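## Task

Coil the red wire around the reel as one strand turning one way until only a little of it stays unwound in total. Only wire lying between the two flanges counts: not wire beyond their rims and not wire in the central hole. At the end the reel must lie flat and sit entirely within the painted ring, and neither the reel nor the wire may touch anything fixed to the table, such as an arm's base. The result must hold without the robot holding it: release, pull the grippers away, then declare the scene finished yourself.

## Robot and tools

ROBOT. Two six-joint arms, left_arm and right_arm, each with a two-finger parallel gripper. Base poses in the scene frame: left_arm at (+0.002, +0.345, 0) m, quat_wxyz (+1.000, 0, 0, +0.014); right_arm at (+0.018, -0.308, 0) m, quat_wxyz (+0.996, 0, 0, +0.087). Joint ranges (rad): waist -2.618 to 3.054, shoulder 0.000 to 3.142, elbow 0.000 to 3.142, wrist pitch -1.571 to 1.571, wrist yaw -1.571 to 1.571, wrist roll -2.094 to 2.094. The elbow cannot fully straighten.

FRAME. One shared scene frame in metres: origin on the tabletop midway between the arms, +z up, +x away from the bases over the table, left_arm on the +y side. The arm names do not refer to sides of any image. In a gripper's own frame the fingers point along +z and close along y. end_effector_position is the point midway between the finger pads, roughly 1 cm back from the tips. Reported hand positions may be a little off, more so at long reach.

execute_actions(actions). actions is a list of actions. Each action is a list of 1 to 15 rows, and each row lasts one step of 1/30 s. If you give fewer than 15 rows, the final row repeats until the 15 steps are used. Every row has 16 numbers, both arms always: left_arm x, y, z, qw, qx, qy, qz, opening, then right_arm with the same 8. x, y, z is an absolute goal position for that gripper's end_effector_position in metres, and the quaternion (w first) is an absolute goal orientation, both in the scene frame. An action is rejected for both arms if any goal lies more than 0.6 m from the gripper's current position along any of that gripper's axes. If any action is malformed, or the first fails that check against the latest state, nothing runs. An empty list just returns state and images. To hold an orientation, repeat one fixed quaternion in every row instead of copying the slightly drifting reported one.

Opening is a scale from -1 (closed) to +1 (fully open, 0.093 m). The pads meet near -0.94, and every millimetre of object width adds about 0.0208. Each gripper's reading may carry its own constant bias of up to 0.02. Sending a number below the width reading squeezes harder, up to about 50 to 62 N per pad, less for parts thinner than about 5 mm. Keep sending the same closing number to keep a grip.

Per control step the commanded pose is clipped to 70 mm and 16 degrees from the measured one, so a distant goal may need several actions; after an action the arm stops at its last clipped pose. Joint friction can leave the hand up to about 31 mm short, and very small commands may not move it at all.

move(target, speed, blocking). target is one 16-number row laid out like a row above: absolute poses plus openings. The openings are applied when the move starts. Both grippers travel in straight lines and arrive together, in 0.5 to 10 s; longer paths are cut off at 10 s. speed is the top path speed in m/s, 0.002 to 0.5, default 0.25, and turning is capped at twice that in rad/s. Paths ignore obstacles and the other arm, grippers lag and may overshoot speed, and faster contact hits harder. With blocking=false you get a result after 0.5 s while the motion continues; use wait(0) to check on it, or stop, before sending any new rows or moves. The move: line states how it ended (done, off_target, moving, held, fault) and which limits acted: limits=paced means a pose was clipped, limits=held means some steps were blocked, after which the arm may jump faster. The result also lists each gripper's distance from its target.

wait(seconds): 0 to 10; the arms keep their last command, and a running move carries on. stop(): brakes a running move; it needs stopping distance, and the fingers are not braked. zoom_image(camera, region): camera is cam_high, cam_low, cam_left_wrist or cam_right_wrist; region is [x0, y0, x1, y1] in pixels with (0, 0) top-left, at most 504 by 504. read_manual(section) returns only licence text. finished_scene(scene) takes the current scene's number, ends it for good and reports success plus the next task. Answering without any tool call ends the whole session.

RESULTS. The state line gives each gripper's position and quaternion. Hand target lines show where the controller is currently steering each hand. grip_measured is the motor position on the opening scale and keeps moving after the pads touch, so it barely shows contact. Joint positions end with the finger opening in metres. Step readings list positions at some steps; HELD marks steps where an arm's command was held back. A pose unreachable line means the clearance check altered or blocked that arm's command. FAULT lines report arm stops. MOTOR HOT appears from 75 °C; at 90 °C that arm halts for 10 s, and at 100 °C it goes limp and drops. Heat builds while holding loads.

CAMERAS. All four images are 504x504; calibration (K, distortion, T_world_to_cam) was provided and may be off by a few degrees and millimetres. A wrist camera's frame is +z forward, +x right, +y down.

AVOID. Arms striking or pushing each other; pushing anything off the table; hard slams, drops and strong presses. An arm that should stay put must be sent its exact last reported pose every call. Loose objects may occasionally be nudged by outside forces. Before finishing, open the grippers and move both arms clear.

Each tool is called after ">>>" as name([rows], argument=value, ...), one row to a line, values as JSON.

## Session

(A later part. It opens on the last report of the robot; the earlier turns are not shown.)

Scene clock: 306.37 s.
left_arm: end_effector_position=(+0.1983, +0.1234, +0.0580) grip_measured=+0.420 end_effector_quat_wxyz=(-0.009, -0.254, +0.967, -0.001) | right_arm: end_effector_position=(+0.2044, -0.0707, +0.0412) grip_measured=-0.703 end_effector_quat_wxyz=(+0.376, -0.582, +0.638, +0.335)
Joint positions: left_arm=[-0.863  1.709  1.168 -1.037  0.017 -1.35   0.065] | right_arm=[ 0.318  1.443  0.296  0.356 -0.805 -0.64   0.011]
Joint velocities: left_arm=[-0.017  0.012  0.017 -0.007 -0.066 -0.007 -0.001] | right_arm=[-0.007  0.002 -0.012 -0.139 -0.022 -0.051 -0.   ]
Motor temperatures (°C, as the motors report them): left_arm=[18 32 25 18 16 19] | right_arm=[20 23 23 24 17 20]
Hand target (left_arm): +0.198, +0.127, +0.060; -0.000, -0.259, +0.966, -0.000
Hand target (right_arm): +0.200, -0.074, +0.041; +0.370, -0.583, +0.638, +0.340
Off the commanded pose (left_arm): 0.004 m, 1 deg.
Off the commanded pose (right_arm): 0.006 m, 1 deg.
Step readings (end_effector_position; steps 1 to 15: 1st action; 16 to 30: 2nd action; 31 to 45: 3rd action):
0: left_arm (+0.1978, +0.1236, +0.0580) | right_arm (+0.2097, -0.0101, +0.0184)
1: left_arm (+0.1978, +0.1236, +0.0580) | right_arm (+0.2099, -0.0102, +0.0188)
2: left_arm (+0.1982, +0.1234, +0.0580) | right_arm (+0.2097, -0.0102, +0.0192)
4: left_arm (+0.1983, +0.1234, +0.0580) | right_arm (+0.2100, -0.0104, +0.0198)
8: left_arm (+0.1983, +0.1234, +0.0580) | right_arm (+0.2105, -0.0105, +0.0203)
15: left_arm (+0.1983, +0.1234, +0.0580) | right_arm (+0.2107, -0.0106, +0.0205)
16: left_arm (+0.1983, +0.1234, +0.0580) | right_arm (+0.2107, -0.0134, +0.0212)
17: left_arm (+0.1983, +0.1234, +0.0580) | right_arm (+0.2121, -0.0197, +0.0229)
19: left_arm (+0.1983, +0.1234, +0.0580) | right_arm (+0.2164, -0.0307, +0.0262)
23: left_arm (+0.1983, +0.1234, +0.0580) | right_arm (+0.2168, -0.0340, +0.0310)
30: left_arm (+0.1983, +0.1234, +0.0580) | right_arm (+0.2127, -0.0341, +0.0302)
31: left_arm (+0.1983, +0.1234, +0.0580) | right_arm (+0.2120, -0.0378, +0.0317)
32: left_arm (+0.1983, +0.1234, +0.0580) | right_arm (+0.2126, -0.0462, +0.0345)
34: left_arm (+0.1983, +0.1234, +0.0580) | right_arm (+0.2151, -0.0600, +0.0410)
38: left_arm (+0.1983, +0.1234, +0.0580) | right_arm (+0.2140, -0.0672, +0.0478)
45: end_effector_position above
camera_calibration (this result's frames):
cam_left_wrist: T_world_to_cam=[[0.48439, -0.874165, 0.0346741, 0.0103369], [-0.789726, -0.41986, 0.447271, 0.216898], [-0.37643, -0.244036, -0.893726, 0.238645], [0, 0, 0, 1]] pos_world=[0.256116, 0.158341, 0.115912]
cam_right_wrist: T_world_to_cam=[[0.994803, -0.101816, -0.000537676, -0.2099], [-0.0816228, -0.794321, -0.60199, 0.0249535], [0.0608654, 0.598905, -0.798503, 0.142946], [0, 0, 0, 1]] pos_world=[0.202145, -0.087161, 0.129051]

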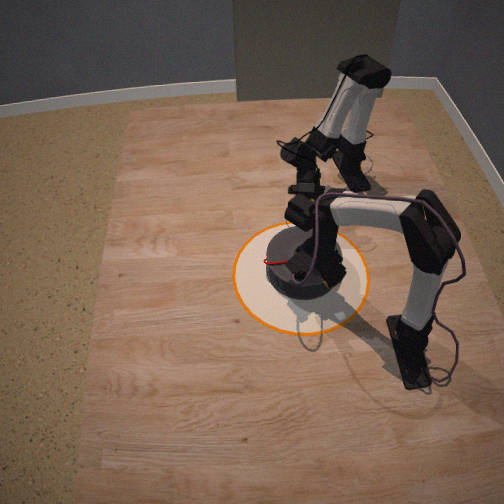

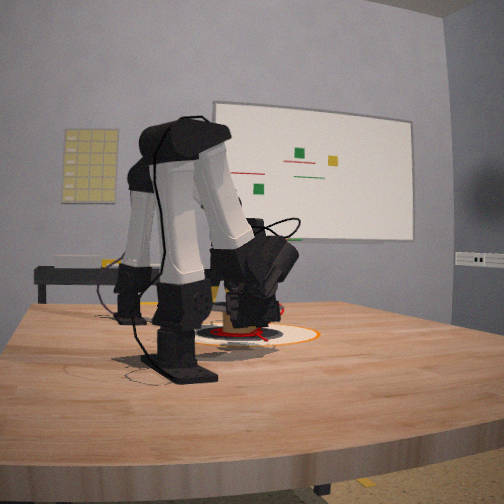

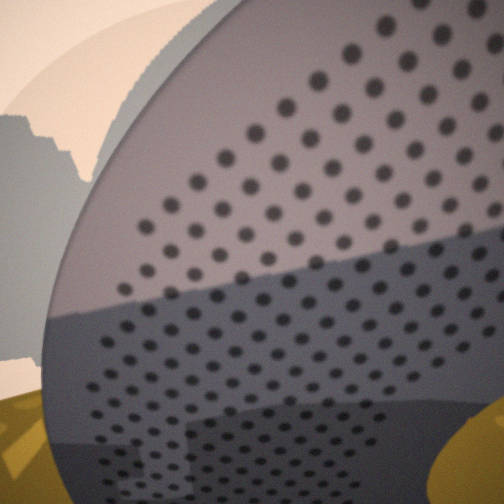

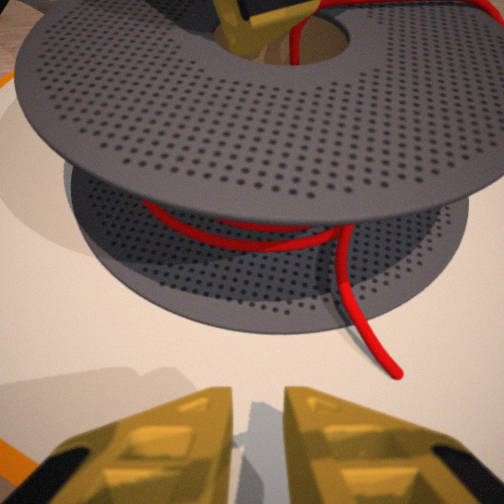

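>>> execute_actions([
  [[0.2186,0.134,0.060,0,-0.0872,0.9962,0,0.3,0.17,-0.10,0.06,0.37,-0.50,0.72,0.27,-0.3]],
  [[0.2398,0.134,0.060,0,0.0872,0.9962,0,0.3,0.13,-0.10,0.06,0.3748,-0.4184,0.8039,0.1951,-0.3]],
  [[0.260,0.1267,0.060,0,0.2588,0.9659,0,0.3,0.115,-0.085,0.06,0.3748,-0.4184,0.8039,0.1951,-0.3]],
  [[0.260,0.1267,0.060,0,0.2588,0.9659,0,0.3,0.115,-0.085,0.06,0.3748,-0.4184,0.8039,0.1951,-0.3]],
])

Scene clock: 314.07 s.
left_arm: end_effector_position=(+0.2551, +0.1264, +0.0587) grip_measured=+0.420 end_effector_quat_wxyz=(+0.000, +0.258, +0.966, -0.002) | right_arm: end_effector_position=(+0.1145, -0.0894, +0.0541) grip_measured=-0.303 end_effector_quat_wxyz=(+0.371, -0.420, +0.805, +0.194)
Joint positions: left_arm=[-0.738  1.84   1.331 -1.06   0.003 -0.19   0.065] | right_arm=[ 1.196  0.709  0.182 -0.222  0.305  0.274  0.031]
Joint velocities: left_arm=[-0.027 -0.002 -0.002  0.037 -0.037 -0.007 -0.   ] | right_arm=[ 0.007 -0.007 -0.002 -0.037  0.007 -0.066 -0.001]
Motor temperatures (°C, as the motors report them): left_arm=[18 32 25 18 16 19] | right_arm=[20 23 23 24 18 20]
Hand target (left_arm): +0.260, +0.127, +0.060; +0.000, +0.259, +0.966, -0.000
Hand target (right_arm): +0.115, -0.085, +0.060; +0.375, -0.418, +0.804, +0.195
Off the commanded pose (left_arm): 0.005 m, 0 deg.
Off the commanded pose (right_arm): 0.007 m, 1 deg.
Step readings (end_effector_position; steps 1 to 15: 1st action; 16 to 30: 2nd action; 31 to 45: 3rd action; 46 to 60: 4th action):
0: left_arm (+0.1983, +0.1234, +0.0580) | right_arm (+0.2012, -0.0718, +0.0387)
1: left_arm (+0.1996, +0.1244, +0.0580) | right_arm (+0.1997, -0.0745, +0.0406)
2: left_arm (+0.2021, +0.1265, +0.0580) | right_arm (+0.1930, -0.0789, +0.0469)
4: left_arm (+0.2076, +0.1317, +0.0580) | right_arm (+0.1809, -0.0837, +0.0618)
8: left_arm (+0.2117, +0.1356, +0.0580) | right_arm (+0.1756, -0.0872, +0.0797)
15: left_arm (+0.2117, +0.1356, +0.0580) | right_arm (+0.1682, -0.0973, +0.0604)
16: left_arm (+0.2136, +0.1357, +0.0585) | right_arm (+0.1648, -0.0968, +0.0596)
17: left_arm (+0.2177, +0.1354, +0.0591) | right_arm (+0.1530, -0.0921, +0.0628)
19: left_arm (+0.2272, +0.1345, +0.0587) | right_arm (+0.1348, -0.0844, +0.0730)
23: left_arm (+0.2339, +0.1343, +0.0584) | right_arm (+0.1235, -0.0822, +0.0779)
30: left_arm (+0.2343, +0.1340, +0.0584) | right_arm (+0.1184, -0.0923, +0.0597)
31: left_arm (+0.2359, +0.1337, +0.0589) | right_arm (+0.1172, -0.0915, +0.0592)
32: left_arm (+0.2395, +0.1323, +0.0592) | right_arm (+0.1114, -0.0885, +0.0581)
34: left_arm (+0.2484, +0.1280, +0.0587) | right_arm (+0.1034, -0.0853, +0.0548)
38: left_arm (+0.2549, +0.1254, +0.0589) | right_arm (+0.1053, -0.0858, +0.0533)
45: left_arm (+0.2549, +0.1260, +0.0588) | right_arm (+0.1127, -0.0883, +0.0543)
46: left_arm (+0.2549, +0.1260, +0.0587) | right_arm (+0.1131, -0.0886, +0.0543)
47: left_arm (+0.2550, +0.1261, +0.0587) | right_arm (+0.1134, -0.0888, +0.0541)
49: left_arm (+0.2550, +0.1263, +0.0587) | right_arm (+0.1137, -0.0890, +0.0540)
53: left_arm (+0.2551, +0.1264, +0.0587) | right_arm (+0.1142, -0.0892, +0.0540)
60: end_effector_position above
camera_calibration (this result's frames):
cam_left_wrist: T_world_to_cam=[[-0.50522, -0.862039, 0.0405304, 0.236032], [-0.770323, 0.471644, 0.429132, 0.146141], [-0.389044, 0.185584, -0.902332, 0.210737], [0, 0, 0, 1]] pos_world=[0.31381, 0.095433, 0.117874]
cam_right_wrist: T_world_to_cam=[[0.817399, -0.575987, -0.00984347, -0.144018], [-0.521246, -0.732223, -0.438351, 0.0575454], [0.245277, 0.363439, -0.89875, 0.133183], [0, 0, 0, 1]] pos_world=[0.115049, -0.0892203, 0.143506]

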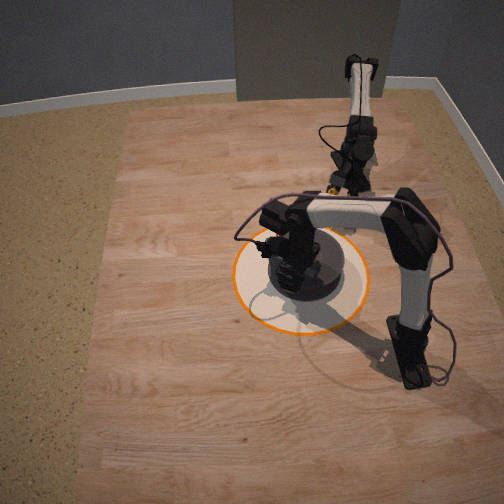

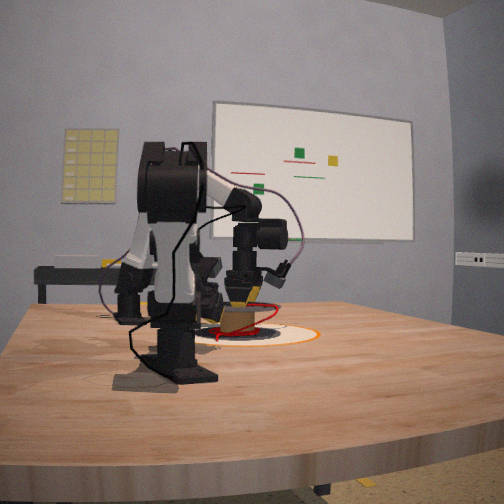

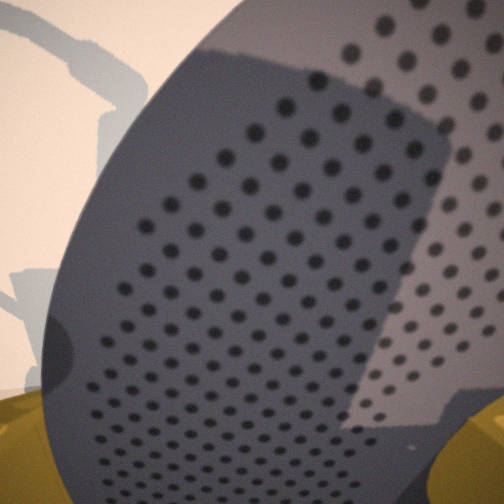

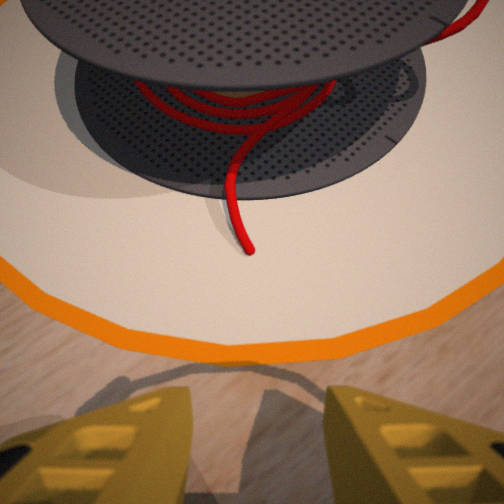

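>>> execute_actions([
  [[0.260,0.1267,0.060,0,0.2588,0.9659,0,0.3,0.145,-0.045,0.04,0.3748,-0.4184,0.8039,0.1951,-0.3]],
  [[0.260,0.1267,0.060,0,0.2588,0.9659,0,0.3,0.156,-0.024,0.028,0.3748,-0.4184,0.8039,0.1951,-0.3]],
])

Scene clock: 318.40 s.
left_arm: end_effector_position=(+0.2551, +0.1264, +0.0587) grip_measured=+0.420 end_effector_quat_wxyz=(+0.000, +0.258, +0.966, -0.002) | right_arm: end_effector_position=(+0.1507, -0.0352, +0.0201) grip_measured=-0.303 end_effector_quat_wxyz=(+0.365, -0.423, +0.809, +0.182)
Joint positions: left_arm=[-0.738  1.84   1.331 -1.06   0.003 -0.189  0.065] | right_arm=[1.067 1.332 0.257 0.322 0.219 0.183 0.031]
Joint velocities: left_arm=[-0.017  0.012 -0.002  0.066  0.037  0.051 -0.001] | right_arm=[-0.012  0.032  0.002  0.125  0.037  0.007 -0.001]
Motor temperatures (°C, as the motors report them): left_arm=[18 31 25 18 16 19] | right_arm=[20 23 24 24 18 20]
Hand target (left_arm): +0.260, +0.127, +0.060; +0.000, +0.259, +0.966, -0.000
Hand target (right_arm): +0.155, -0.025, +0.028; +0.375, -0.418, +0.804, +0.195
Off the commanded pose (left_arm): 0.005 m, 0 deg.
Off the commanded pose (right_arm): 0.015 m, 2 deg.
Step readings (end_effector_position; steps 1 to 15: 1st action; 16 to 30: 2nd action):
0: left_arm (+0.2551, +0.1264, +0.0587) | right_arm (+0.1147, -0.0894, +0.0541)
1: left_arm (+0.2551, +0.1264, +0.0587) | right_arm (+0.1165, -0.0881, +0.0527)
2: left_arm (+0.2551, +0.1264, +0.0587) | right_arm (+0.1219, -0.0867, +0.0492)
4: left_arm (+0.2551, +0.1264, +0.0587) | right_arm (+0.1293, -0.0855, +0.0390)
8: left_arm (+0.2551, +0.1264, +0.0587) | right_arm (+0.1334, -0.0784, +0.0276)
15: left_arm (+0.2551, +0.1264, +0.0587) | right_arm (+0.1384, -0.0623, +0.0298)
16: left_arm (+0.2551, +0.1264, +0.0587) | right_arm (+0.1396, -0.0597, +0.0289)
17: left_arm (+0.2551, +0.1264, +0.0587) | right_arm (+0.1419, -0.0560, +0.0262)
19: left_arm (+0.2551, +0.1264, +0.0587) | right_arm (+0.1454, -0.0496, +0.0204)
23: left_arm (+0.2551, +0.1264, +0.0587) | right_arm (+0.1484, -0.0426, +0.0158)
30: end_effector_position above
camera_calibration (this result's frames):
cam_left_wrist: T_world_to_cam=[[-0.505548, -0.861846, 0.0405297, 0.236092], [-0.770144, 0.471938, 0.429131, 0.146058], [-0.388972, 0.185733, -0.902332, 0.210699], [0, 0, 0, 1]] pos_world=[0.313798, 0.0954106, 0.117874]
cam_right_wrist: T_world_to_cam=[[0.81347, -0.581582, 0.00533811, -0.142597], [-0.526802, -0.740675, -0.416989, 0.101282], [0.246467, 0.336396, -0.908896, 0.0731079], [0, 0, 0, 1]] pos_world=[0.151335, -0.0325083, 0.109442]

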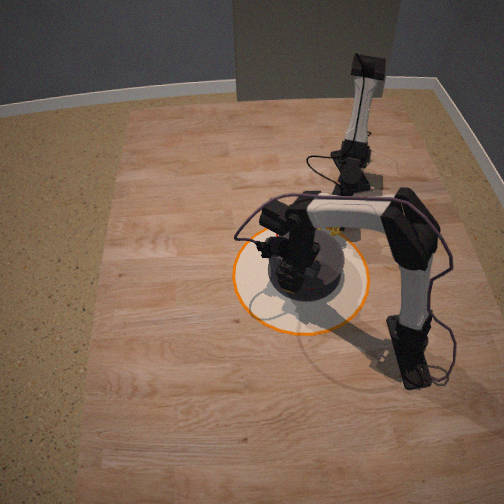

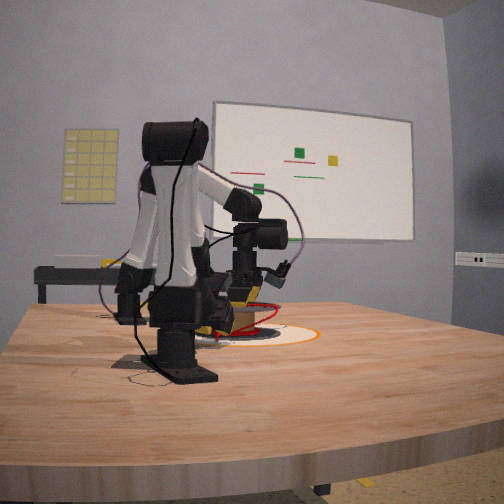

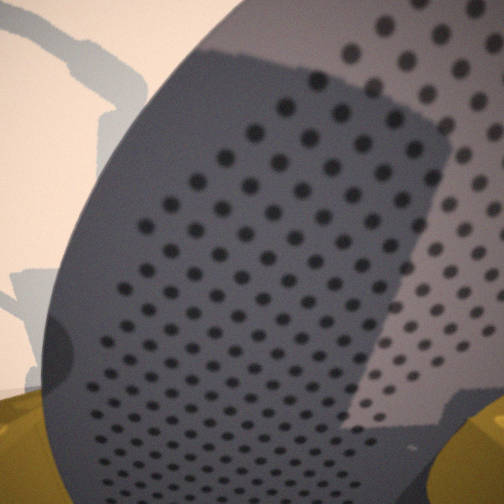

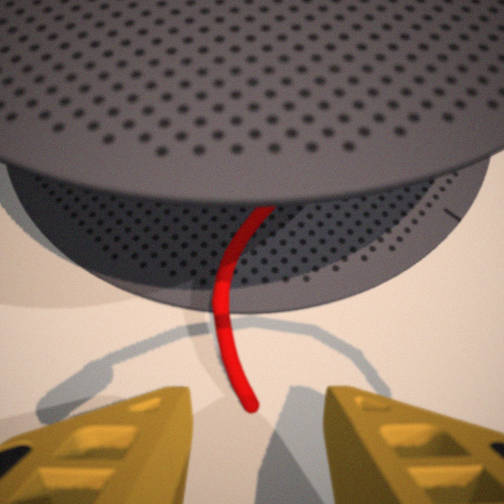

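>>> execute_actions([
  [[0.260,0.1267,0.060,0,0.2588,0.9659,0,0.3,0.163,-0.010,0.022,0.3748,-0.4184,0.8039,0.1951,-0.3]],
  [[0.260,0.1267,0.060,0,0.2588,0.9659,0,0.3,0.163,-0.010,0.004,0.3748,-0.4184,0.8039,0.1951,-0.3]],
])

Scene clock: 321.97 s.
left_arm: end_effector_position=(+0.2551, +0.1264, +0.0587) grip_measured=+0.420 end_effector_quat_wxyz=(+0.000, +0.258, +0.966, -0.002) | right_arm: end_effector_position=(+0.1617, -0.0089, +0.0079) grip_measured=-0.303 end_effector_quat_wxyz=(+0.377, -0.418, +0.803, +0.195)
Joint positions: left_arm=[-0.738  1.84   1.331 -1.06   0.003 -0.189  0.065] | right_arm=[1.056 1.551 0.302 0.537 0.21  0.174 0.031]
Joint velocities: left_arm=[ 0.017  0.007  0.017 -0.007  0.051 -0.022 -0.001] | right_arm=[ 0.017  0.007 -0.032  0.066  0.022 -0.007 -0.001]
Motor temperatures (°C, as the motors report them): left_arm=[18 31 26 18 16 19] | right_arm=[20 23 24 25 18 20]
Hand target (left_arm): +0.260, +0.127, +0.060; +0.000, +0.259, +0.966, -0.000
Hand target (right_arm): +0.163, -0.010, +0.004; +0.375, -0.418, +0.804, +0.195
Off the commanded pose (left_arm): 0.005 m, 0 deg.
Off the commanded pose (right_arm): 0.004 m, 0 deg.
Step readings (end_effector_position; steps 1 to 15: 1st action; 16 to 30: 2nd action):
0: left_arm (+0.2551, +0.1264, +0.0587) | right_arm (+0.1514, -0.0325, +0.0226)
1: left_arm (+0.2551, +0.1264, +0.0587) | right_arm (+0.1523, -0.0313, +0.0216)
2: left_arm (+0.2551, +0.1264, +0.0587) | right_arm (+0.1540, -0.0283, +0.0196)
4: left_arm (+0.2551, +0.1264, +0.0587) | right_arm (+0.1566, -0.0236, +0.0159)
8: left_arm (+0.2551, +0.1264, +0.0587) | right_arm (+0.1578, -0.0207, +0.0146)
15: left_arm (+0.2551, +0.1264, +0.0587) | right_arm (+0.1584, -0.0185, +0.0169)
16: left_arm (+0.2551, +0.1264, +0.0587) | right_arm (+0.1589, -0.0171, +0.0160)
17: left_arm (+0.2551, +0.1264, +0.0587) | right_arm (+0.1595, -0.0152, +0.0132)
19: left_arm (+0.2551, +0.1264, +0.0587) | right_arm (+0.1593, -0.0156, +0.0043)
23: left_arm (+0.2551, +0.1264, +0.0587) | right_arm (+0.1608, -0.0114, +0.0055)
30: end_effector_position above
camera_calibration (this result's frames):
cam_left_wrist: T_world_to_cam=[[-0.505548, -0.861846, 0.0405297, 0.236092], [-0.770144, 0.471938, 0.429131, 0.146058], [-0.388972, 0.185733, -0.902332, 0.210699], [0, 0, 0, 1]] pos_world=[0.313798, 0.0954106, 0.117874]
cam_right_wrist: T_world_to_cam=[[0.814795, -0.579721, -0.00576528, -0.136243], [-0.51973, -0.725999, -0.450341, 0.120709], [0.256887, 0.369932, -0.892838, 0.0489167], [0, 0, 0, 1]] pos_world=[0.16118, -0.00944441, 0.0972495]

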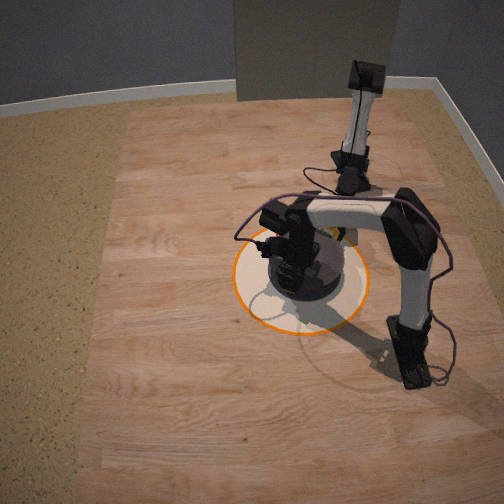

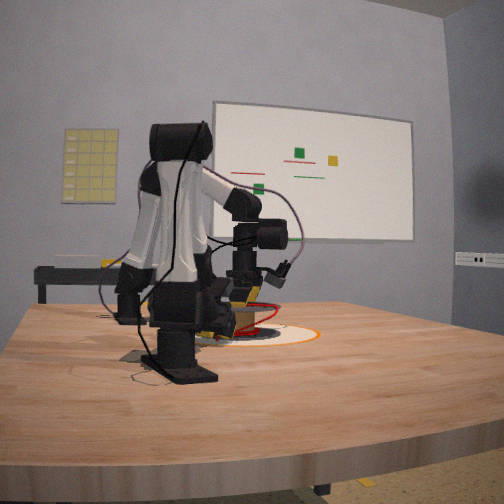

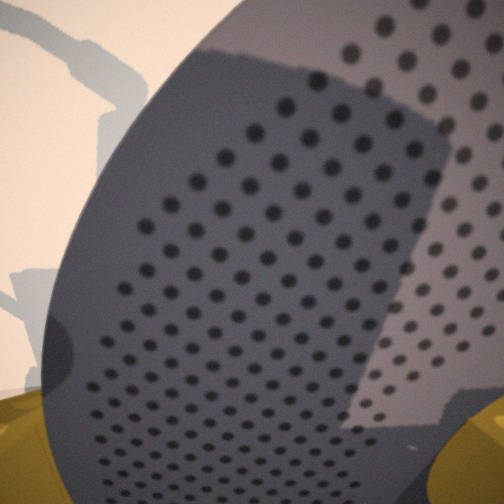

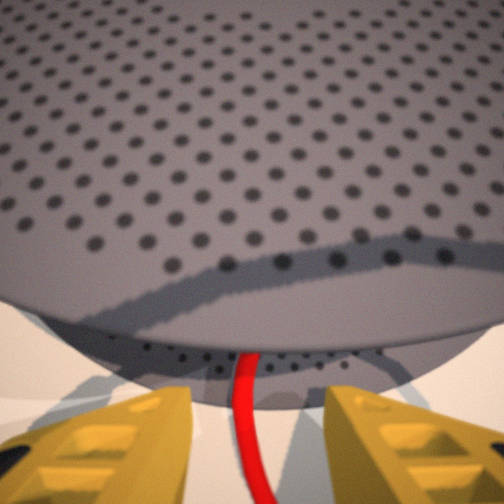

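>>> execute_actions([
  [[0.260,0.1267,0.060,0,0.2588,0.9659,0,0.3,0.154,-0.022,0.006,0.3748,-0.4184,0.8039,0.1951,-0.3]],
  [[0.260,0.1267,0.060,0,0.2588,0.9659,0,0.3,0.154,-0.022,0.002,0.3748,-0.4184,0.8039,0.1951,-0.7]],
])

Scene clock: 323.47 s.
left_arm: end_effector_position=(+0.2551, +0.1264, +0.0587) grip_measured=+0.420 end_effector_quat_wxyz=(+0.000, +0.258, +0.966, -0.002) | right_arm: end_effector_position=(+0.1592, -0.0159, +0.0094) grip_measured=-0.697 end_effector_quat_wxyz=(+0.381, -0.415, +0.802, +0.199)
Joint positions: left_arm=[-0.738  1.84   1.331 -1.06   0.003 -0.189  0.065] | right_arm=[1.056 1.517 0.267 0.549 0.21  0.178 0.012]
Joint velocities: left_arm=[-0.007 -0.007 -0.027  0.037 -0.037 -0.051 -0.   ] | right_arm=[ 0.012  0.002  0.002  0.022 -0.007 -0.022  0.   ]
Motor temperatures (°C, as the motors report them): left_arm=[18 31 26 18 16 19] | right_arm=[20 23 24 25 17 20]
Hand target (left_arm): +0.260, +0.127, +0.060; +0.000, +0.259, +0.966, -0.000
Hand target (right_arm): +0.154, -0.022, +0.002; +0.375, -0.419, +0.804, +0.195
Off the commanded pose (left_arm): 0.005 m, 0 deg.
Off the commanded pose (right_arm): 0.011 m, 1 deg.
Step readings (end_effector_position; steps 1 to 15: 1st action; 16 to 30: 2nd action):
0: left_arm (+0.2551, +0.1264, +0.0587) | right_arm (+0.1619, -0.0081, +0.0088)
1: left_arm (+0.2551, +0.1264, +0.0587) | right_arm (+0.1616, -0.0090, +0.0087)
2: left_arm (+0.2551, +0.1264, +0.0587) | right_arm (+0.1609, -0.0111, +0.0088)
4: left_arm (+0.2551, +0.1264, +0.0587) | right_arm (+0.1594, -0.0152, +0.0080)
8: left_arm (+0.2551, +0.1264, +0.0587) | right_arm (+0.1588, -0.0168, +0.0080)
15: left_arm (+0.2551, +0.1264, +0.0587) | right_arm (+0.1589, -0.0167, +0.0083)
16: left_arm (+0.2551, +0.1264, +0.0587) | right_arm (+0.1589, -0.0167, +0.0084)
17: left_arm (+0.2551, +0.1264, +0.0587) | right_arm (+0.1589, -0.0166, +0.0085)
19: left_arm (+0.2551, +0.1264, +0.0587) | right_arm (+0.1590, -0.0163, +0.0089)
23: left_arm (+0.2551, +0.1264, +0.0587) | right_arm (+0.1591, -0.0160, +0.0092)
30: end_effector_position above
camera_calibration (this result's frames):
cam_left_wrist: T_world_to_cam=[[-0.505548, -0.861846, 0.0405297, 0.236092], [-0.770144, 0.471938, 0.429131, 0.146058], [-0.388972, 0.185733, -0.902332, 0.210699], [0, 0, 0, 1]] pos_world=[0.313798, 0.0954106, 0.117874]
cam_right_wrist: T_world_to_cam=[[0.813397, -0.581592, -0.011651, -0.138033], [-0.520953, -0.719386, -0.459447, 0.115371], [0.258829, 0.379783, -0.888129, 0.0533105], [0, 0, 0, 1]] pos_world=[0.15858, -0.0175289, 0.0987453]

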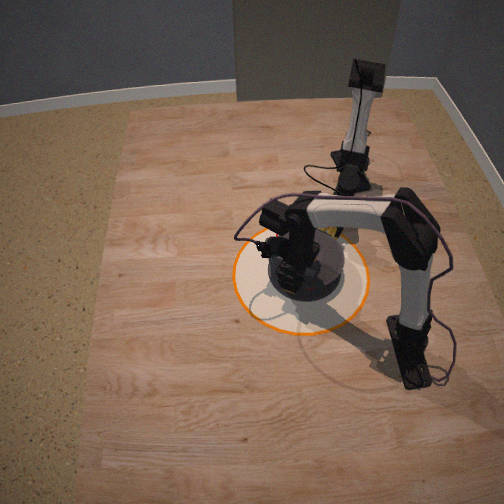

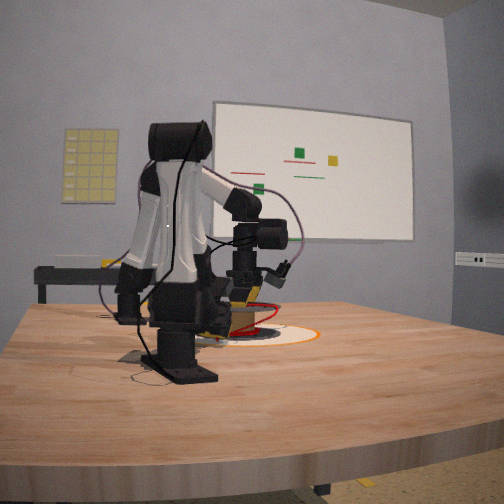

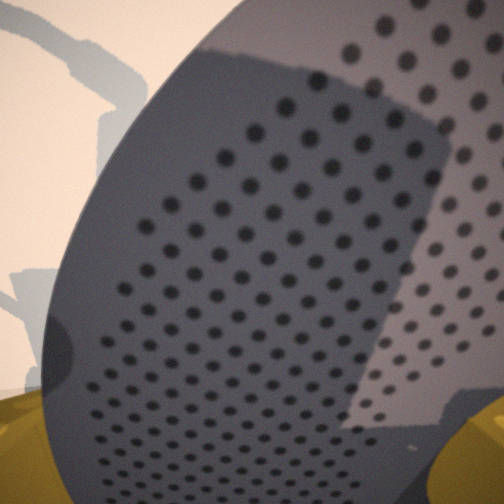

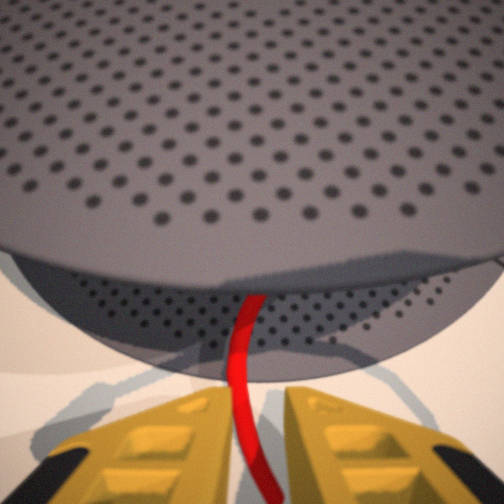

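>>> execute_actions([
  [[0.260,0.1267,0.060,0,0.2588,0.9659,0,0.3,0.158,-0.018,0.004,0.3748,-0.4184,0.8039,0.1951,-1]],
  [[0.260,0.1267,0.060,0,0.2588,0.9659,0,0.3,0.158,-0.020,0.028,0.4095,-0.4095,0.7868,0.2132,-1]],
  [[0.2398,0.134,0.060,0,0.0872,0.9962,0,0.3,0.178,-0.024,0.027,0.42,-0.375,0.805,0.195,-1]],
  [[0.2186,0.134,0.060,0,-0.0872,0.9962,0,0.3,0.198,-0.024,0.027,0.4266,-0.3394,0.8195,0.1767,-1]],
])

Scene clock: 326.37 s.
left_arm: end_effector_position=(+0.2197, +0.1309, +0.0573) grip_measured=+0.420 end_effector_quat_wxyz=(-0.011, -0.071, +0.997, -0.003) | right_arm: end_effector_position=(+0.1901, -0.0277, +0.0233) grip_measured=-0.993 end_effector_quat_wxyz=(+0.418, -0.351, +0.819, +0.179)
Joint positions: left_arm=[-0.793  1.746  1.209 -1.043  0.021 -0.908  0.065] | right_arm=[0.992 1.487 0.269 0.56  0.286 0.215 0.   ]
Joint velocities: left_arm=[-0.007  0.012 -0.007 -0.051 -0.022 -0.125 -0.   ] | right_arm=[-0.012  0.007  0.002  0.007  0.022 -0.037  0.   ]
Motor temperatures (°C, as the motors report them): left_arm=[18 31 26 18 16 19] | right_arm=[20 23 24 25 17 20]
Hand target (left_arm): +0.219, +0.135, +0.060; -0.000, -0.087, +0.996, -0.000
Hand target (right_arm): +0.198, -0.024, +0.027; +0.426, -0.339, +0.820, +0.177
Off the commanded pose (left_arm): 0.004 m, 2 deg.
Off the commanded pose (right_arm): 0.009 m, 2 deg.
Step readings (end_effector_position; steps 1 to 15: 1st action; 16 to 30: 2nd action; 31 to 45: 3rd action; 46 to 60: 4th action):
0: left_arm (+0.2551, +0.1264, +0.0587) | right_arm (+0.1592, -0.0158, +0.0094)
1: left_arm (+0.2551, +0.1264, +0.0587) | right_arm (+0.1592, -0.0158, +0.0094)
2: left_arm (+0.2551, +0.1264, +0.0587) | right_arm (+0.1592, -0.0158, +0.0094)
4: left_arm (+0.2551, +0.1264, +0.0587) | right_arm (+0.1592, -0.0158, +0.0094)
8: left_arm (+0.2551, +0.1264, +0.0587) | right_arm (+0.1592, -0.0158, +0.0094)
15: left_arm (+0.2551, +0.1264, +0.0587) | right_arm (+0.1592, -0.0158, +0.0094)
16: left_arm (+0.2551, +0.1264, +0.0587) | right_arm (+0.1591, -0.0162, +0.0108)
17: left_arm (+0.2551, +0.1264, +0.0587) | right_arm (+0.1589, -0.0171, +0.0140)
19: left_arm (+0.2551, +0.1264, +0.0587) | right_arm (+0.1592, -0.0172, +0.0211)
23: left_arm (+0.2551, +0.1264, +0.0587) | right_arm (+0.1602, -0.0151, +0.0275)
30: left_arm (+0.2551, +0.1264, +0.0587) | right_arm (+0.1602, -0.0151, +0.0277)
31: left_arm (+0.2539, +0.1273, +0.0580) | right_arm (+0.1616, -0.0158, +0.0277)
32: left_arm (+0.2511, +0.1288, +0.0576) | right_arm (+0.1646, -0.0173, +0.0279)
34: left_arm (+0.2463, +0.1322, +0.0574) | right_arm (+0.1697, -0.0201, +0.0281)
38: left_arm (+0.2430, +0.1334, +0.0574) | right_arm (+0.1723, -0.0216, +0.0284)
45: left_arm (+0.2416, +0.1324, +0.0574) | right_arm (+0.1729, -0.0220, +0.0285)
46: left_arm (+0.2397, +0.1322, +0.0574) | right_arm (+0.1748, -0.0226, +0.0279)
47: left_arm (+0.2360, +0.1330, +0.0573) | right_arm (+0.1793, -0.0240, +0.0268)
49: left_arm (+0.2269, +0.1336, +0.0574) | right_arm (+0.1864, -0.0263, +0.0247)
53: left_arm (+0.2193, +0.1318, +0.0576) | right_arm (+0.1893, -0.0277, +0.0228)
60: end_effector_position above
camera_calibration (this result's frames):
cam_left_wrist: T_world_to_cam=[[0.134177, -0.990032, 0.0428166, 0.0982779], [-0.887071, -0.10074, 0.450508, 0.216716], [-0.441704, -0.0984293, -0.891745, 0.24301], [0, 0, 0, 1]] pos_world=[0.286394, 0.143049, 0.114863]
cam_right_wrist: T_world_to_cam=[[0.720767, -0.693114, -0.0093779, -0.155433], [-0.600252, -0.61732, -0.50854, 0.148472], [0.346687, 0.372168, -0.860987, 0.0445654], [0, 0, 0, 1]] pos_world=[0.185702, -0.0326641, 0.112417]

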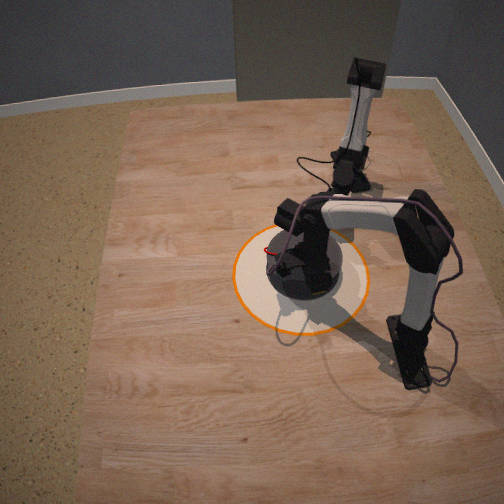

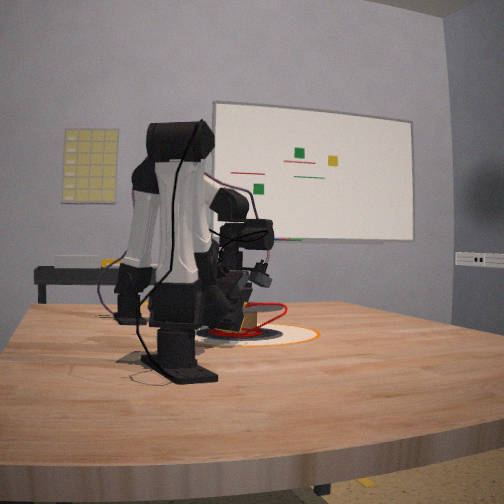

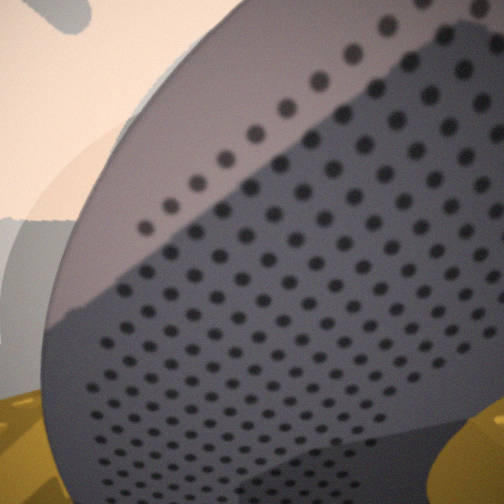

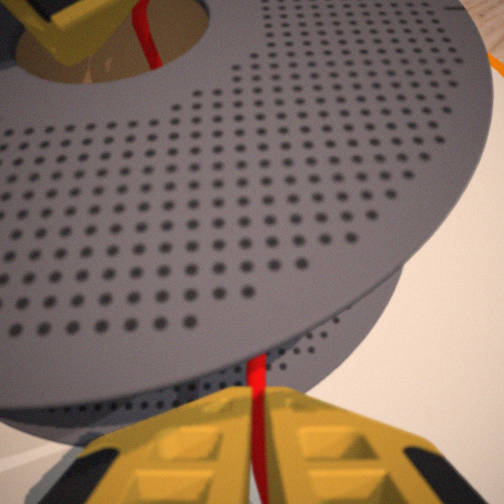

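>>> execute_actions([
  [[0.198,0.1267,0.060,0,-0.2588,0.9659,0,0.3,0.198,-0.012,0.025,0.462,-0.3314,0.8001,0.1913,-1]],
  [[0.198,0.1267,0.060,0,-0.2588,0.9659,0,0.3,0.198,-0.012,0.025,0.462,-0.3314,0.8001,0.1913,-1]],
])

Scene clock: 327.83 s.
left_arm: end_effector_position=(+0.1988, +0.1227, +0.0577) grip_measured=+0.420 end_effector_quat_wxyz=(-0.011, -0.250, +0.968, -0.002) | right_arm: end_effector_position=(+0.1996, -0.0169, +0.0209) grip_measured=-0.993 end_effector_quat_wxyz=(+0.453, -0.332, +0.808, +0.180)
Joint positions: left_arm=[-0.861  1.712  1.171 -1.037  0.022 -1.338  0.065] | right_arm=[1.01  1.625 0.27  0.762 0.351 0.217 0.   ]
Joint velocities: left_arm=[-0.007  0.017  0.007 -0.007 -0.007 -0.022 -0.001] | right_arm=[-0.002 -0.017  0.007 -0.037  0.007  0.037  0.   ]
Motor temperatures (°C, as the motors report them): left_arm=[18 31 26 18 16 19] | right_arm=[20 23 24 25 17 20]
Hand target (left_arm): +0.198, +0.127, +0.060; -0.000, -0.259, +0.966, -0.000
Hand target (right_arm): +0.198, -0.012, +0.025; +0.462, -0.332, +0.800, +0.191
Off the commanded pose (left_arm): 0.005 m, 2 deg.
Off the commanded pose (right_arm): 0.007 m, 2 deg.
Step readings (end_effector_position; steps 1 to 15: 1st action; 16 to 30: 2nd action):
0: left_arm (+0.2199, +0.1307, +0.0573) | right_arm (+0.1905, -0.0276, +0.0236)
1: left_arm (+0.2180, +0.1299, +0.0572) | right_arm (+0.1916, -0.0260, +0.0238)
2: left_arm (+0.2144, +0.1290, +0.0571) | right_arm (+0.1925, -0.0236, +0.0221)
4: left_arm (+0.2059, +0.1264, +0.0573) | right_arm (+0.1923, -0.0219, +0.0152)
8: left_arm (+0.1988, +0.1227, +0.0575) | right_arm (+0.1948, -0.0185, +0.0155)
15: left_arm (+0.1988, +0.1227, +0.0577) | right_arm (+0.1987, -0.0168, +0.0200)
16: left_arm (+0.1988, +0.1227, +0.0577) | right_arm (+0.1989, -0.0169, +0.0201)
17: left_arm (+0.1988, +0.1227, +0.0577) | right_arm (+0.1990, -0.0168, +0.0203)
19: left_arm (+0.1988, +0.1227, +0.0577) | right_arm (+0.1992, -0.0169, +0.0205)
23: left_arm (+0.1988, +0.1227, +0.0577) | right_arm (+0.1994, -0.0169, +0.0208)
30: end_effector_position above
camera_calibration (this result's frames):
cam_left_wrist: T_world_to_cam=[[0.475843, -0.878794, 0.0359899, 0.0116919], [-0.79235, -0.410555, 0.45125, 0.216286], [-0.38178, -0.24324, -0.891672, 0.239248], [0, 0, 0, 1]] pos_world=[0.257151, 0.157267, 0.115311]
cam_right_wrist: T_world_to_cam=[[0.695712, -0.718321, -0.000119162, -0.150428], [-0.589543, -0.570892, -0.571421, 0.159499], [0.410396, 0.397614, -0.820657, 0.0221232], [0, 0, 0, 1]] pos_world=[0.189607, -0.025795, 0.109279]

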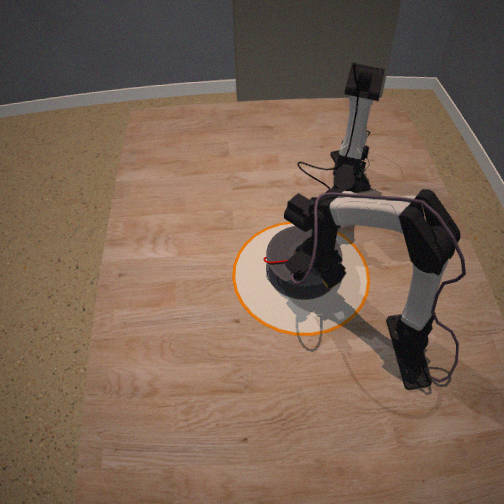

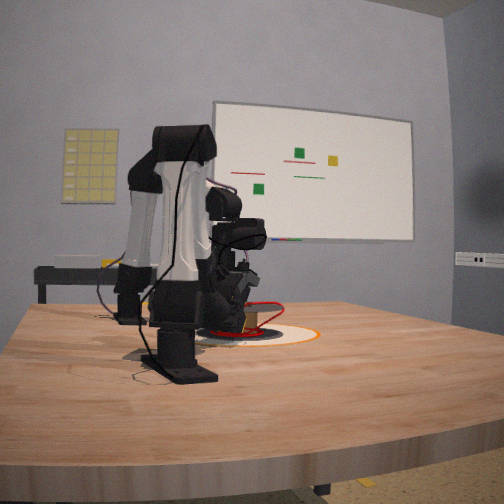

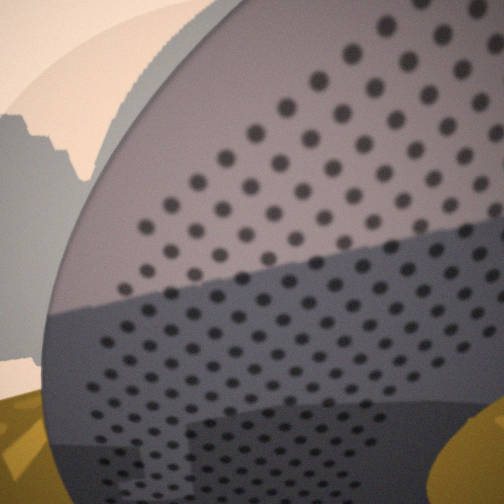

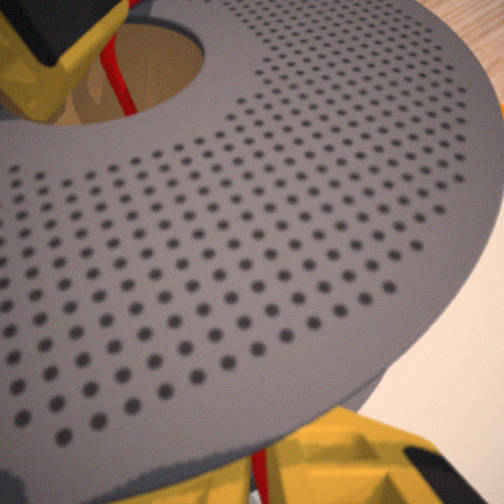

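>>> execute_actions([
  [[0.198,0.1267,0.062,0,-0.2588,0.9659,0,1,0.198,-0.012,0.025,0.462,-0.3314,0.8001,0.1913,-1]],
  [[0.200,0.1267,0.10,0,-0.2588,0.9659,0,1,0.198,-0.012,0.025,0.462,-0.3314,0.8001,0.1913,-1]],
  [[0.2287,0.133,0.10,0,0,1,0,1,0.198,-0.012,0.025,0.462,-0.3314,0.8001,0.1913,-1]],
  [[0.2499,0.129,0.10,0,0.1736,0.9848,0,1,0.198,-0.012,0.025,0.462,-0.3314,0.8001,0.1913,-1]],
])

Scene clock: 330.93 s.
left_arm: end_effector_position=(+0.2480, +0.1271, +0.1014) grip_measured=+0.991 end_effector_quat_wxyz=(+0.009, +0.164, +0.986, -0.004) | right_arm: end_effector_position=(+0.1997, -0.0165, +0.0216) grip_measured=-0.993 end_effector_quat_wxyz=(+0.454, -0.332, +0.807, +0.181)
Joint positions: left_arm=[-0.753  1.772  1.419 -1.198 -0.002 -0.396  0.093] | right_arm=[1.01  1.625 0.27  0.766 0.351 0.214 0.   ]
Joint velocities: left_arm=[ 0.002  0.002  0.007 -0.154  0.037  0.066 -0.   ] | right_arm=[ 0.012  0.002 -0.012  0.037  0.022 -0.007  0.   ]
Motor temperatures (°C, as the motors report them): left_arm=[18 31 26 18 16 19] | right_arm=[20 23 24 26 17 20]
Hand target (left_arm): +0.250, +0.128, +0.100; +0.001, +0.173, +0.985, -0.001
Hand target (right_arm): +0.198, -0.012, +0.025; +0.462, -0.332, +0.800, +0.191
Off the commanded pose (left_arm): 0.003 m, 2 deg.
Off the commanded pose (right_arm): 0.006 m, 2 deg.
Step readings (end_effector_position; steps 1 to 15: 1st action; 16 to 30: 2nd action; 31 to 45: 3rd action; 46 to 60: 4th action):
0: left_arm (+0.1988, +0.1227, +0.0577) | right_arm (+0.1996, -0.0169, +0.0209)
1: left_arm (+0.1988, +0.1227, +0.0577) | right_arm (+0.1996, -0.0169, +0.0210)
2: left_arm (+0.1990, +0.1228, +0.0577) | right_arm (+0.1997, -0.0166, +0.0214)
4: left_arm (+0.1994, +0.1232, +0.0577) | right_arm (+0.1997, -0.0165, +0.0216)
8: left_arm (+0.1998, +0.1235, +0.0577) | right_arm (+0.1997, -0.0165, +0.0216)
15: left_arm (+0.2000, +0.1237, +0.0577) | right_arm (+0.1997, -0.0165, +0.0216)
16: left_arm (+0.1994, +0.1243, +0.0609) | right_arm (+0.1997, -0.0165, +0.0216)
17: left_arm (+0.1992, +0.1246, +0.0663) | right_arm (+0.1997, -0.0165, +0.0216)
19: left_arm (+0.2023, +0.1213, +0.0799) | right_arm (+0.1997, -0.0165, +0.0216)
23: left_arm (+0.2045, +0.1190, +0.0934) | right_arm (+0.1997, -0.0165, +0.0216)
30: left_arm (+0.1999, +0.1241, +0.0934) | right_arm (+0.1997, -0.0165, +0.0216)
31: left_arm (+0.2016, +0.1253, +0.0944) | right_arm (+0.1997, -0.0165, +0.0216)
32: left_arm (+0.2065, +0.1267, +0.0960) | right_arm (+0.1997, -0.0165, +0.0216)
34: left_arm (+0.2186, +0.1299, +0.0995) | right_arm (+0.1997, -0.0165, +0.0216)
38: left_arm (+0.2263, +0.1321, +0.1024) | right_arm (+0.1997, -0.0165, +0.0216)
45: left_arm (+0.2267, +0.1316, +0.1008) | right_arm (+0.1997, -0.0165, +0.0216)
46: left_arm (+0.2280, +0.1318, +0.1012) | right_arm (+0.1997, -0.0165, +0.0216)
47: left_arm (+0.2321, +0.1305, +0.1022) | right_arm (+0.1997, -0.0165, +0.0216)
49: left_arm (+0.2410, +0.1283, +0.1024) | right_arm (+0.1997, -0.0165, +0.0216)
53: left_arm (+0.2472, +0.1278, +0.1006) | right_arm (+0.1997, -0.0165, +0.0216)
60: end_effector_position above
camera_calibration (this result's frames):
cam_left_wrist: T_world_to_cam=[[-0.332873, -0.941982, 0.0431934, 0.198469], [-0.852408, 0.320175, 0.413387, 0.163164], [-0.403232, 0.100787, -0.909531, 0.261433], [0, 0, 0, 1]] pos_world=[0.310565, 0.108364, 0.161759]
cam_right_wrist: T_world_to_cam=[[0.696572, -0.717487, 0.000297994, -0.150396], [-0.587257, -0.570377, -0.574282, 0.159904], [0.41221, 0.399853, -0.818658, 0.0220996], [0, 0, 0, 1]] pos_world=[0.189557, -0.0255382, 0.109967]

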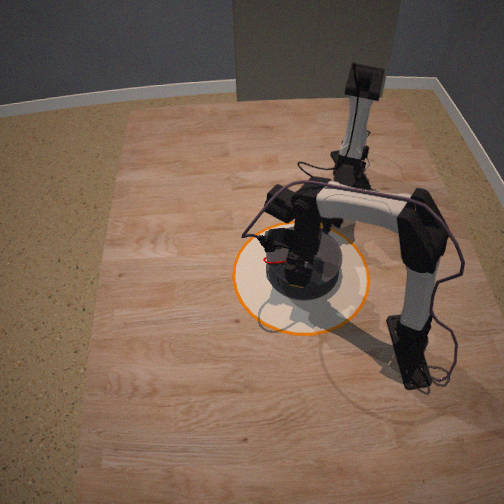

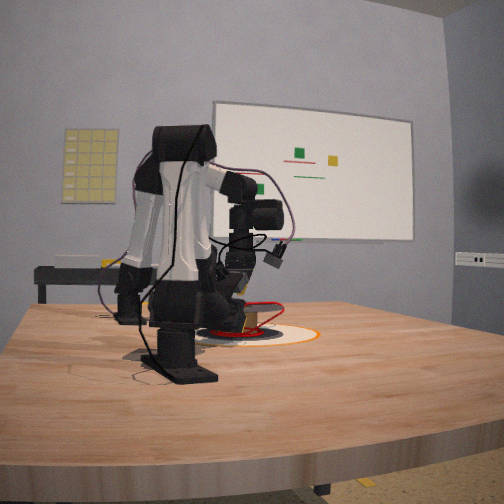

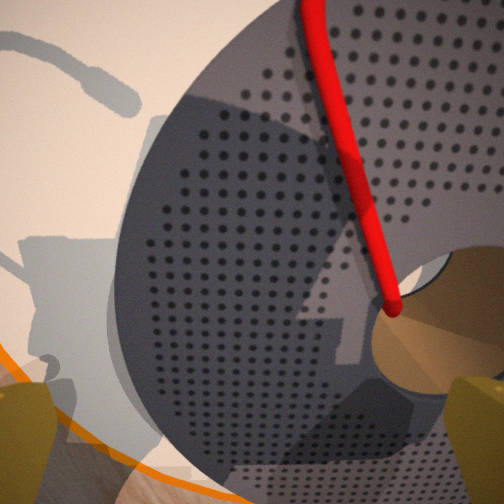

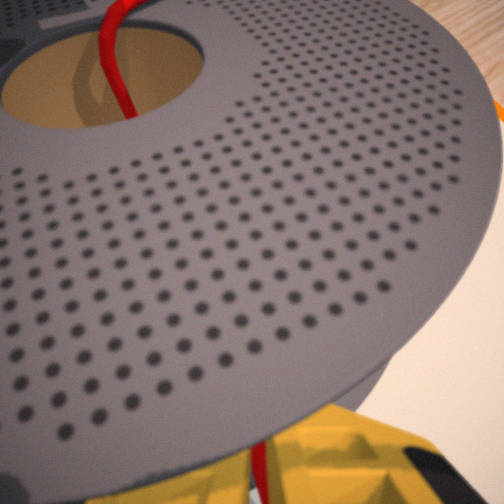

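>>> execute_actions([
  [[0.2384,0.128,0.095,0,0.0436,0.999,0,1,0.198,-0.012,0.025,0.462,-0.3314,0.8001,0.1913,-1]],
  [[0.2384,0.128,0.075,0,0.0436,0.999,0,1,0.198,-0.012,0.025,0.462,-0.3314,0.8001,0.1913,-1]],
])

Scene clock: 333.67 s.
left_arm: end_effector_position=(+0.2392, +0.1317, +0.0795) grip_measured=+0.991 end_effector_quat_wxyz=(-0.001, +0.042, +0.999, +0.002) | right_arm: end_effector_position=(+0.1997, -0.0165, +0.0216) grip_measured=-0.993 end_effector_quat_wxyz=(+0.454, -0.332, +0.807, +0.181)
Joint positions: left_arm=[-0.76   1.771  1.329 -1.134 -0.002 -0.649  0.093] | right_arm=[1.01  1.625 0.27  0.766 0.351 0.214 0.   ]
Joint velocities: left_arm=[-0.002 -0.017 -0.012  0.081 -0.007 -0.051  0.   ] | right_arm=[-0.017 -0.002 -0.012  0.022 -0.007  0.066  0.   ]
Motor temperatures (°C, as the motors report them): left_arm=[18 31 26 18 16 19] | right_arm=[20 23 23 27 17 20]
Hand target (left_arm): +0.238, +0.128, +0.075; -0.000, +0.044, +0.999, +0.000
Hand target (right_arm): +0.198, -0.012, +0.025; +0.462, -0.332, +0.800, +0.191
Off the commanded pose (left_arm): 0.006 m, 0 deg.
Off the commanded pose (right_arm): 0.006 m, 2 deg.
Step readings (end_effector_position; steps 1 to 15: 1st action; 16 to 30: 2nd action):
0: left_arm (+0.2475, +0.1275, +0.1014) | right_arm (+0.1997, -0.0165, +0.0216)
1: left_arm (+0.2472, +0.1276, +0.1009) | right_arm (+0.1997, -0.0165, +0.0216)
2: left_arm (+0.2463, +0.1280, +0.1001) | right_arm (+0.1997, -0.0165, +0.0216)
4: left_arm (+0.2440, +0.1293, +0.0976) | right_arm (+0.1997, -0.0165, +0.0216)
8: left_arm (+0.2421, +0.1295, +0.0962) | right_arm (+0.1997, -0.0165, +0.0216)
15: left_arm (+0.2419, +0.1293, +0.0962) | right_arm (+0.1997, -0.0165, +0.0216)
16: left_arm (+0.2421, +0.1292, +0.0938) | right_arm (+0.1997, -0.0165, +0.0216)
17: left_arm (+0.2415, +0.1297, +0.0902) | right_arm (+0.1997, -0.0165, +0.0216)
19: left_arm (+0.2376, +0.1332, +0.0826) | right_arm (+0.1997, -0.0165, +0.0216)
23: left_arm (+0.2366, +0.1342, +0.0795) | right_arm (+0.1997, -0.0165, +0.0216)
30: end_effector_position above
camera_calibration (this result's frames):
cam_left_wrist: T_world_to_cam=[[-0.0922345, -0.995175, 0.0334496, 0.151101], [-0.896159, 0.0976069, 0.432866, 0.201556], [-0.434042, 0.00994894, -0.900838, 0.25615], [0, 0, 0, 1]] pos_world=[0.305743, 0.12815, 0.138448]
cam_right_wrist: T_world_to_cam=[[0.696572, -0.717487, 0.000297994, -0.150396], [-0.587257, -0.570377, -0.574282, 0.159904], [0.41221, 0.399853, -0.818658, 0.0220996], [0, 0, 0, 1]] pos_world=[0.189557, -0.0255382, 0.109967]

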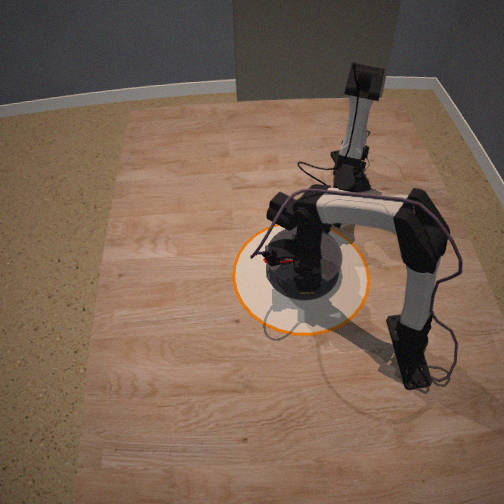

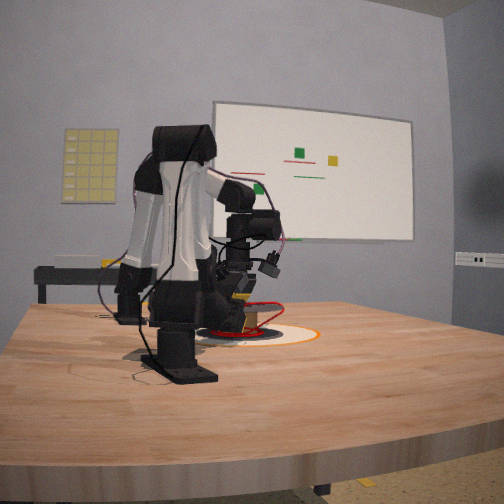

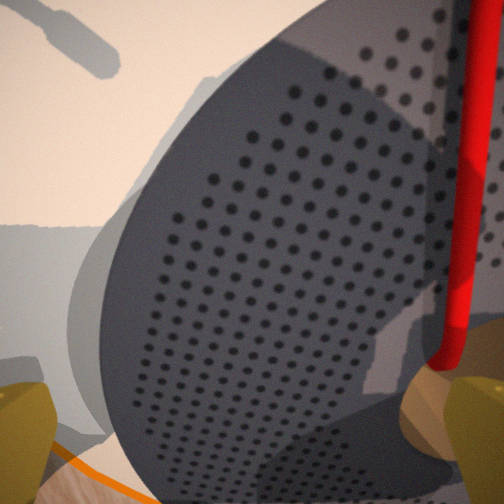

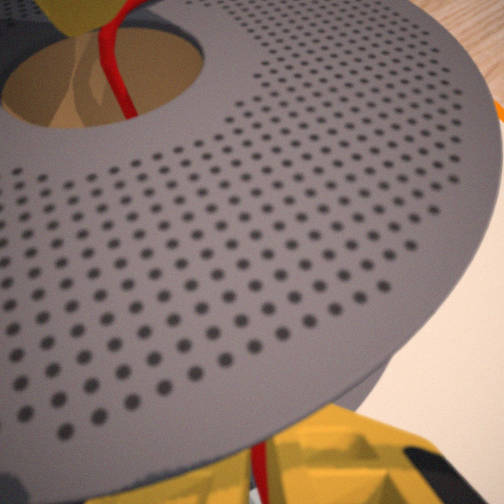

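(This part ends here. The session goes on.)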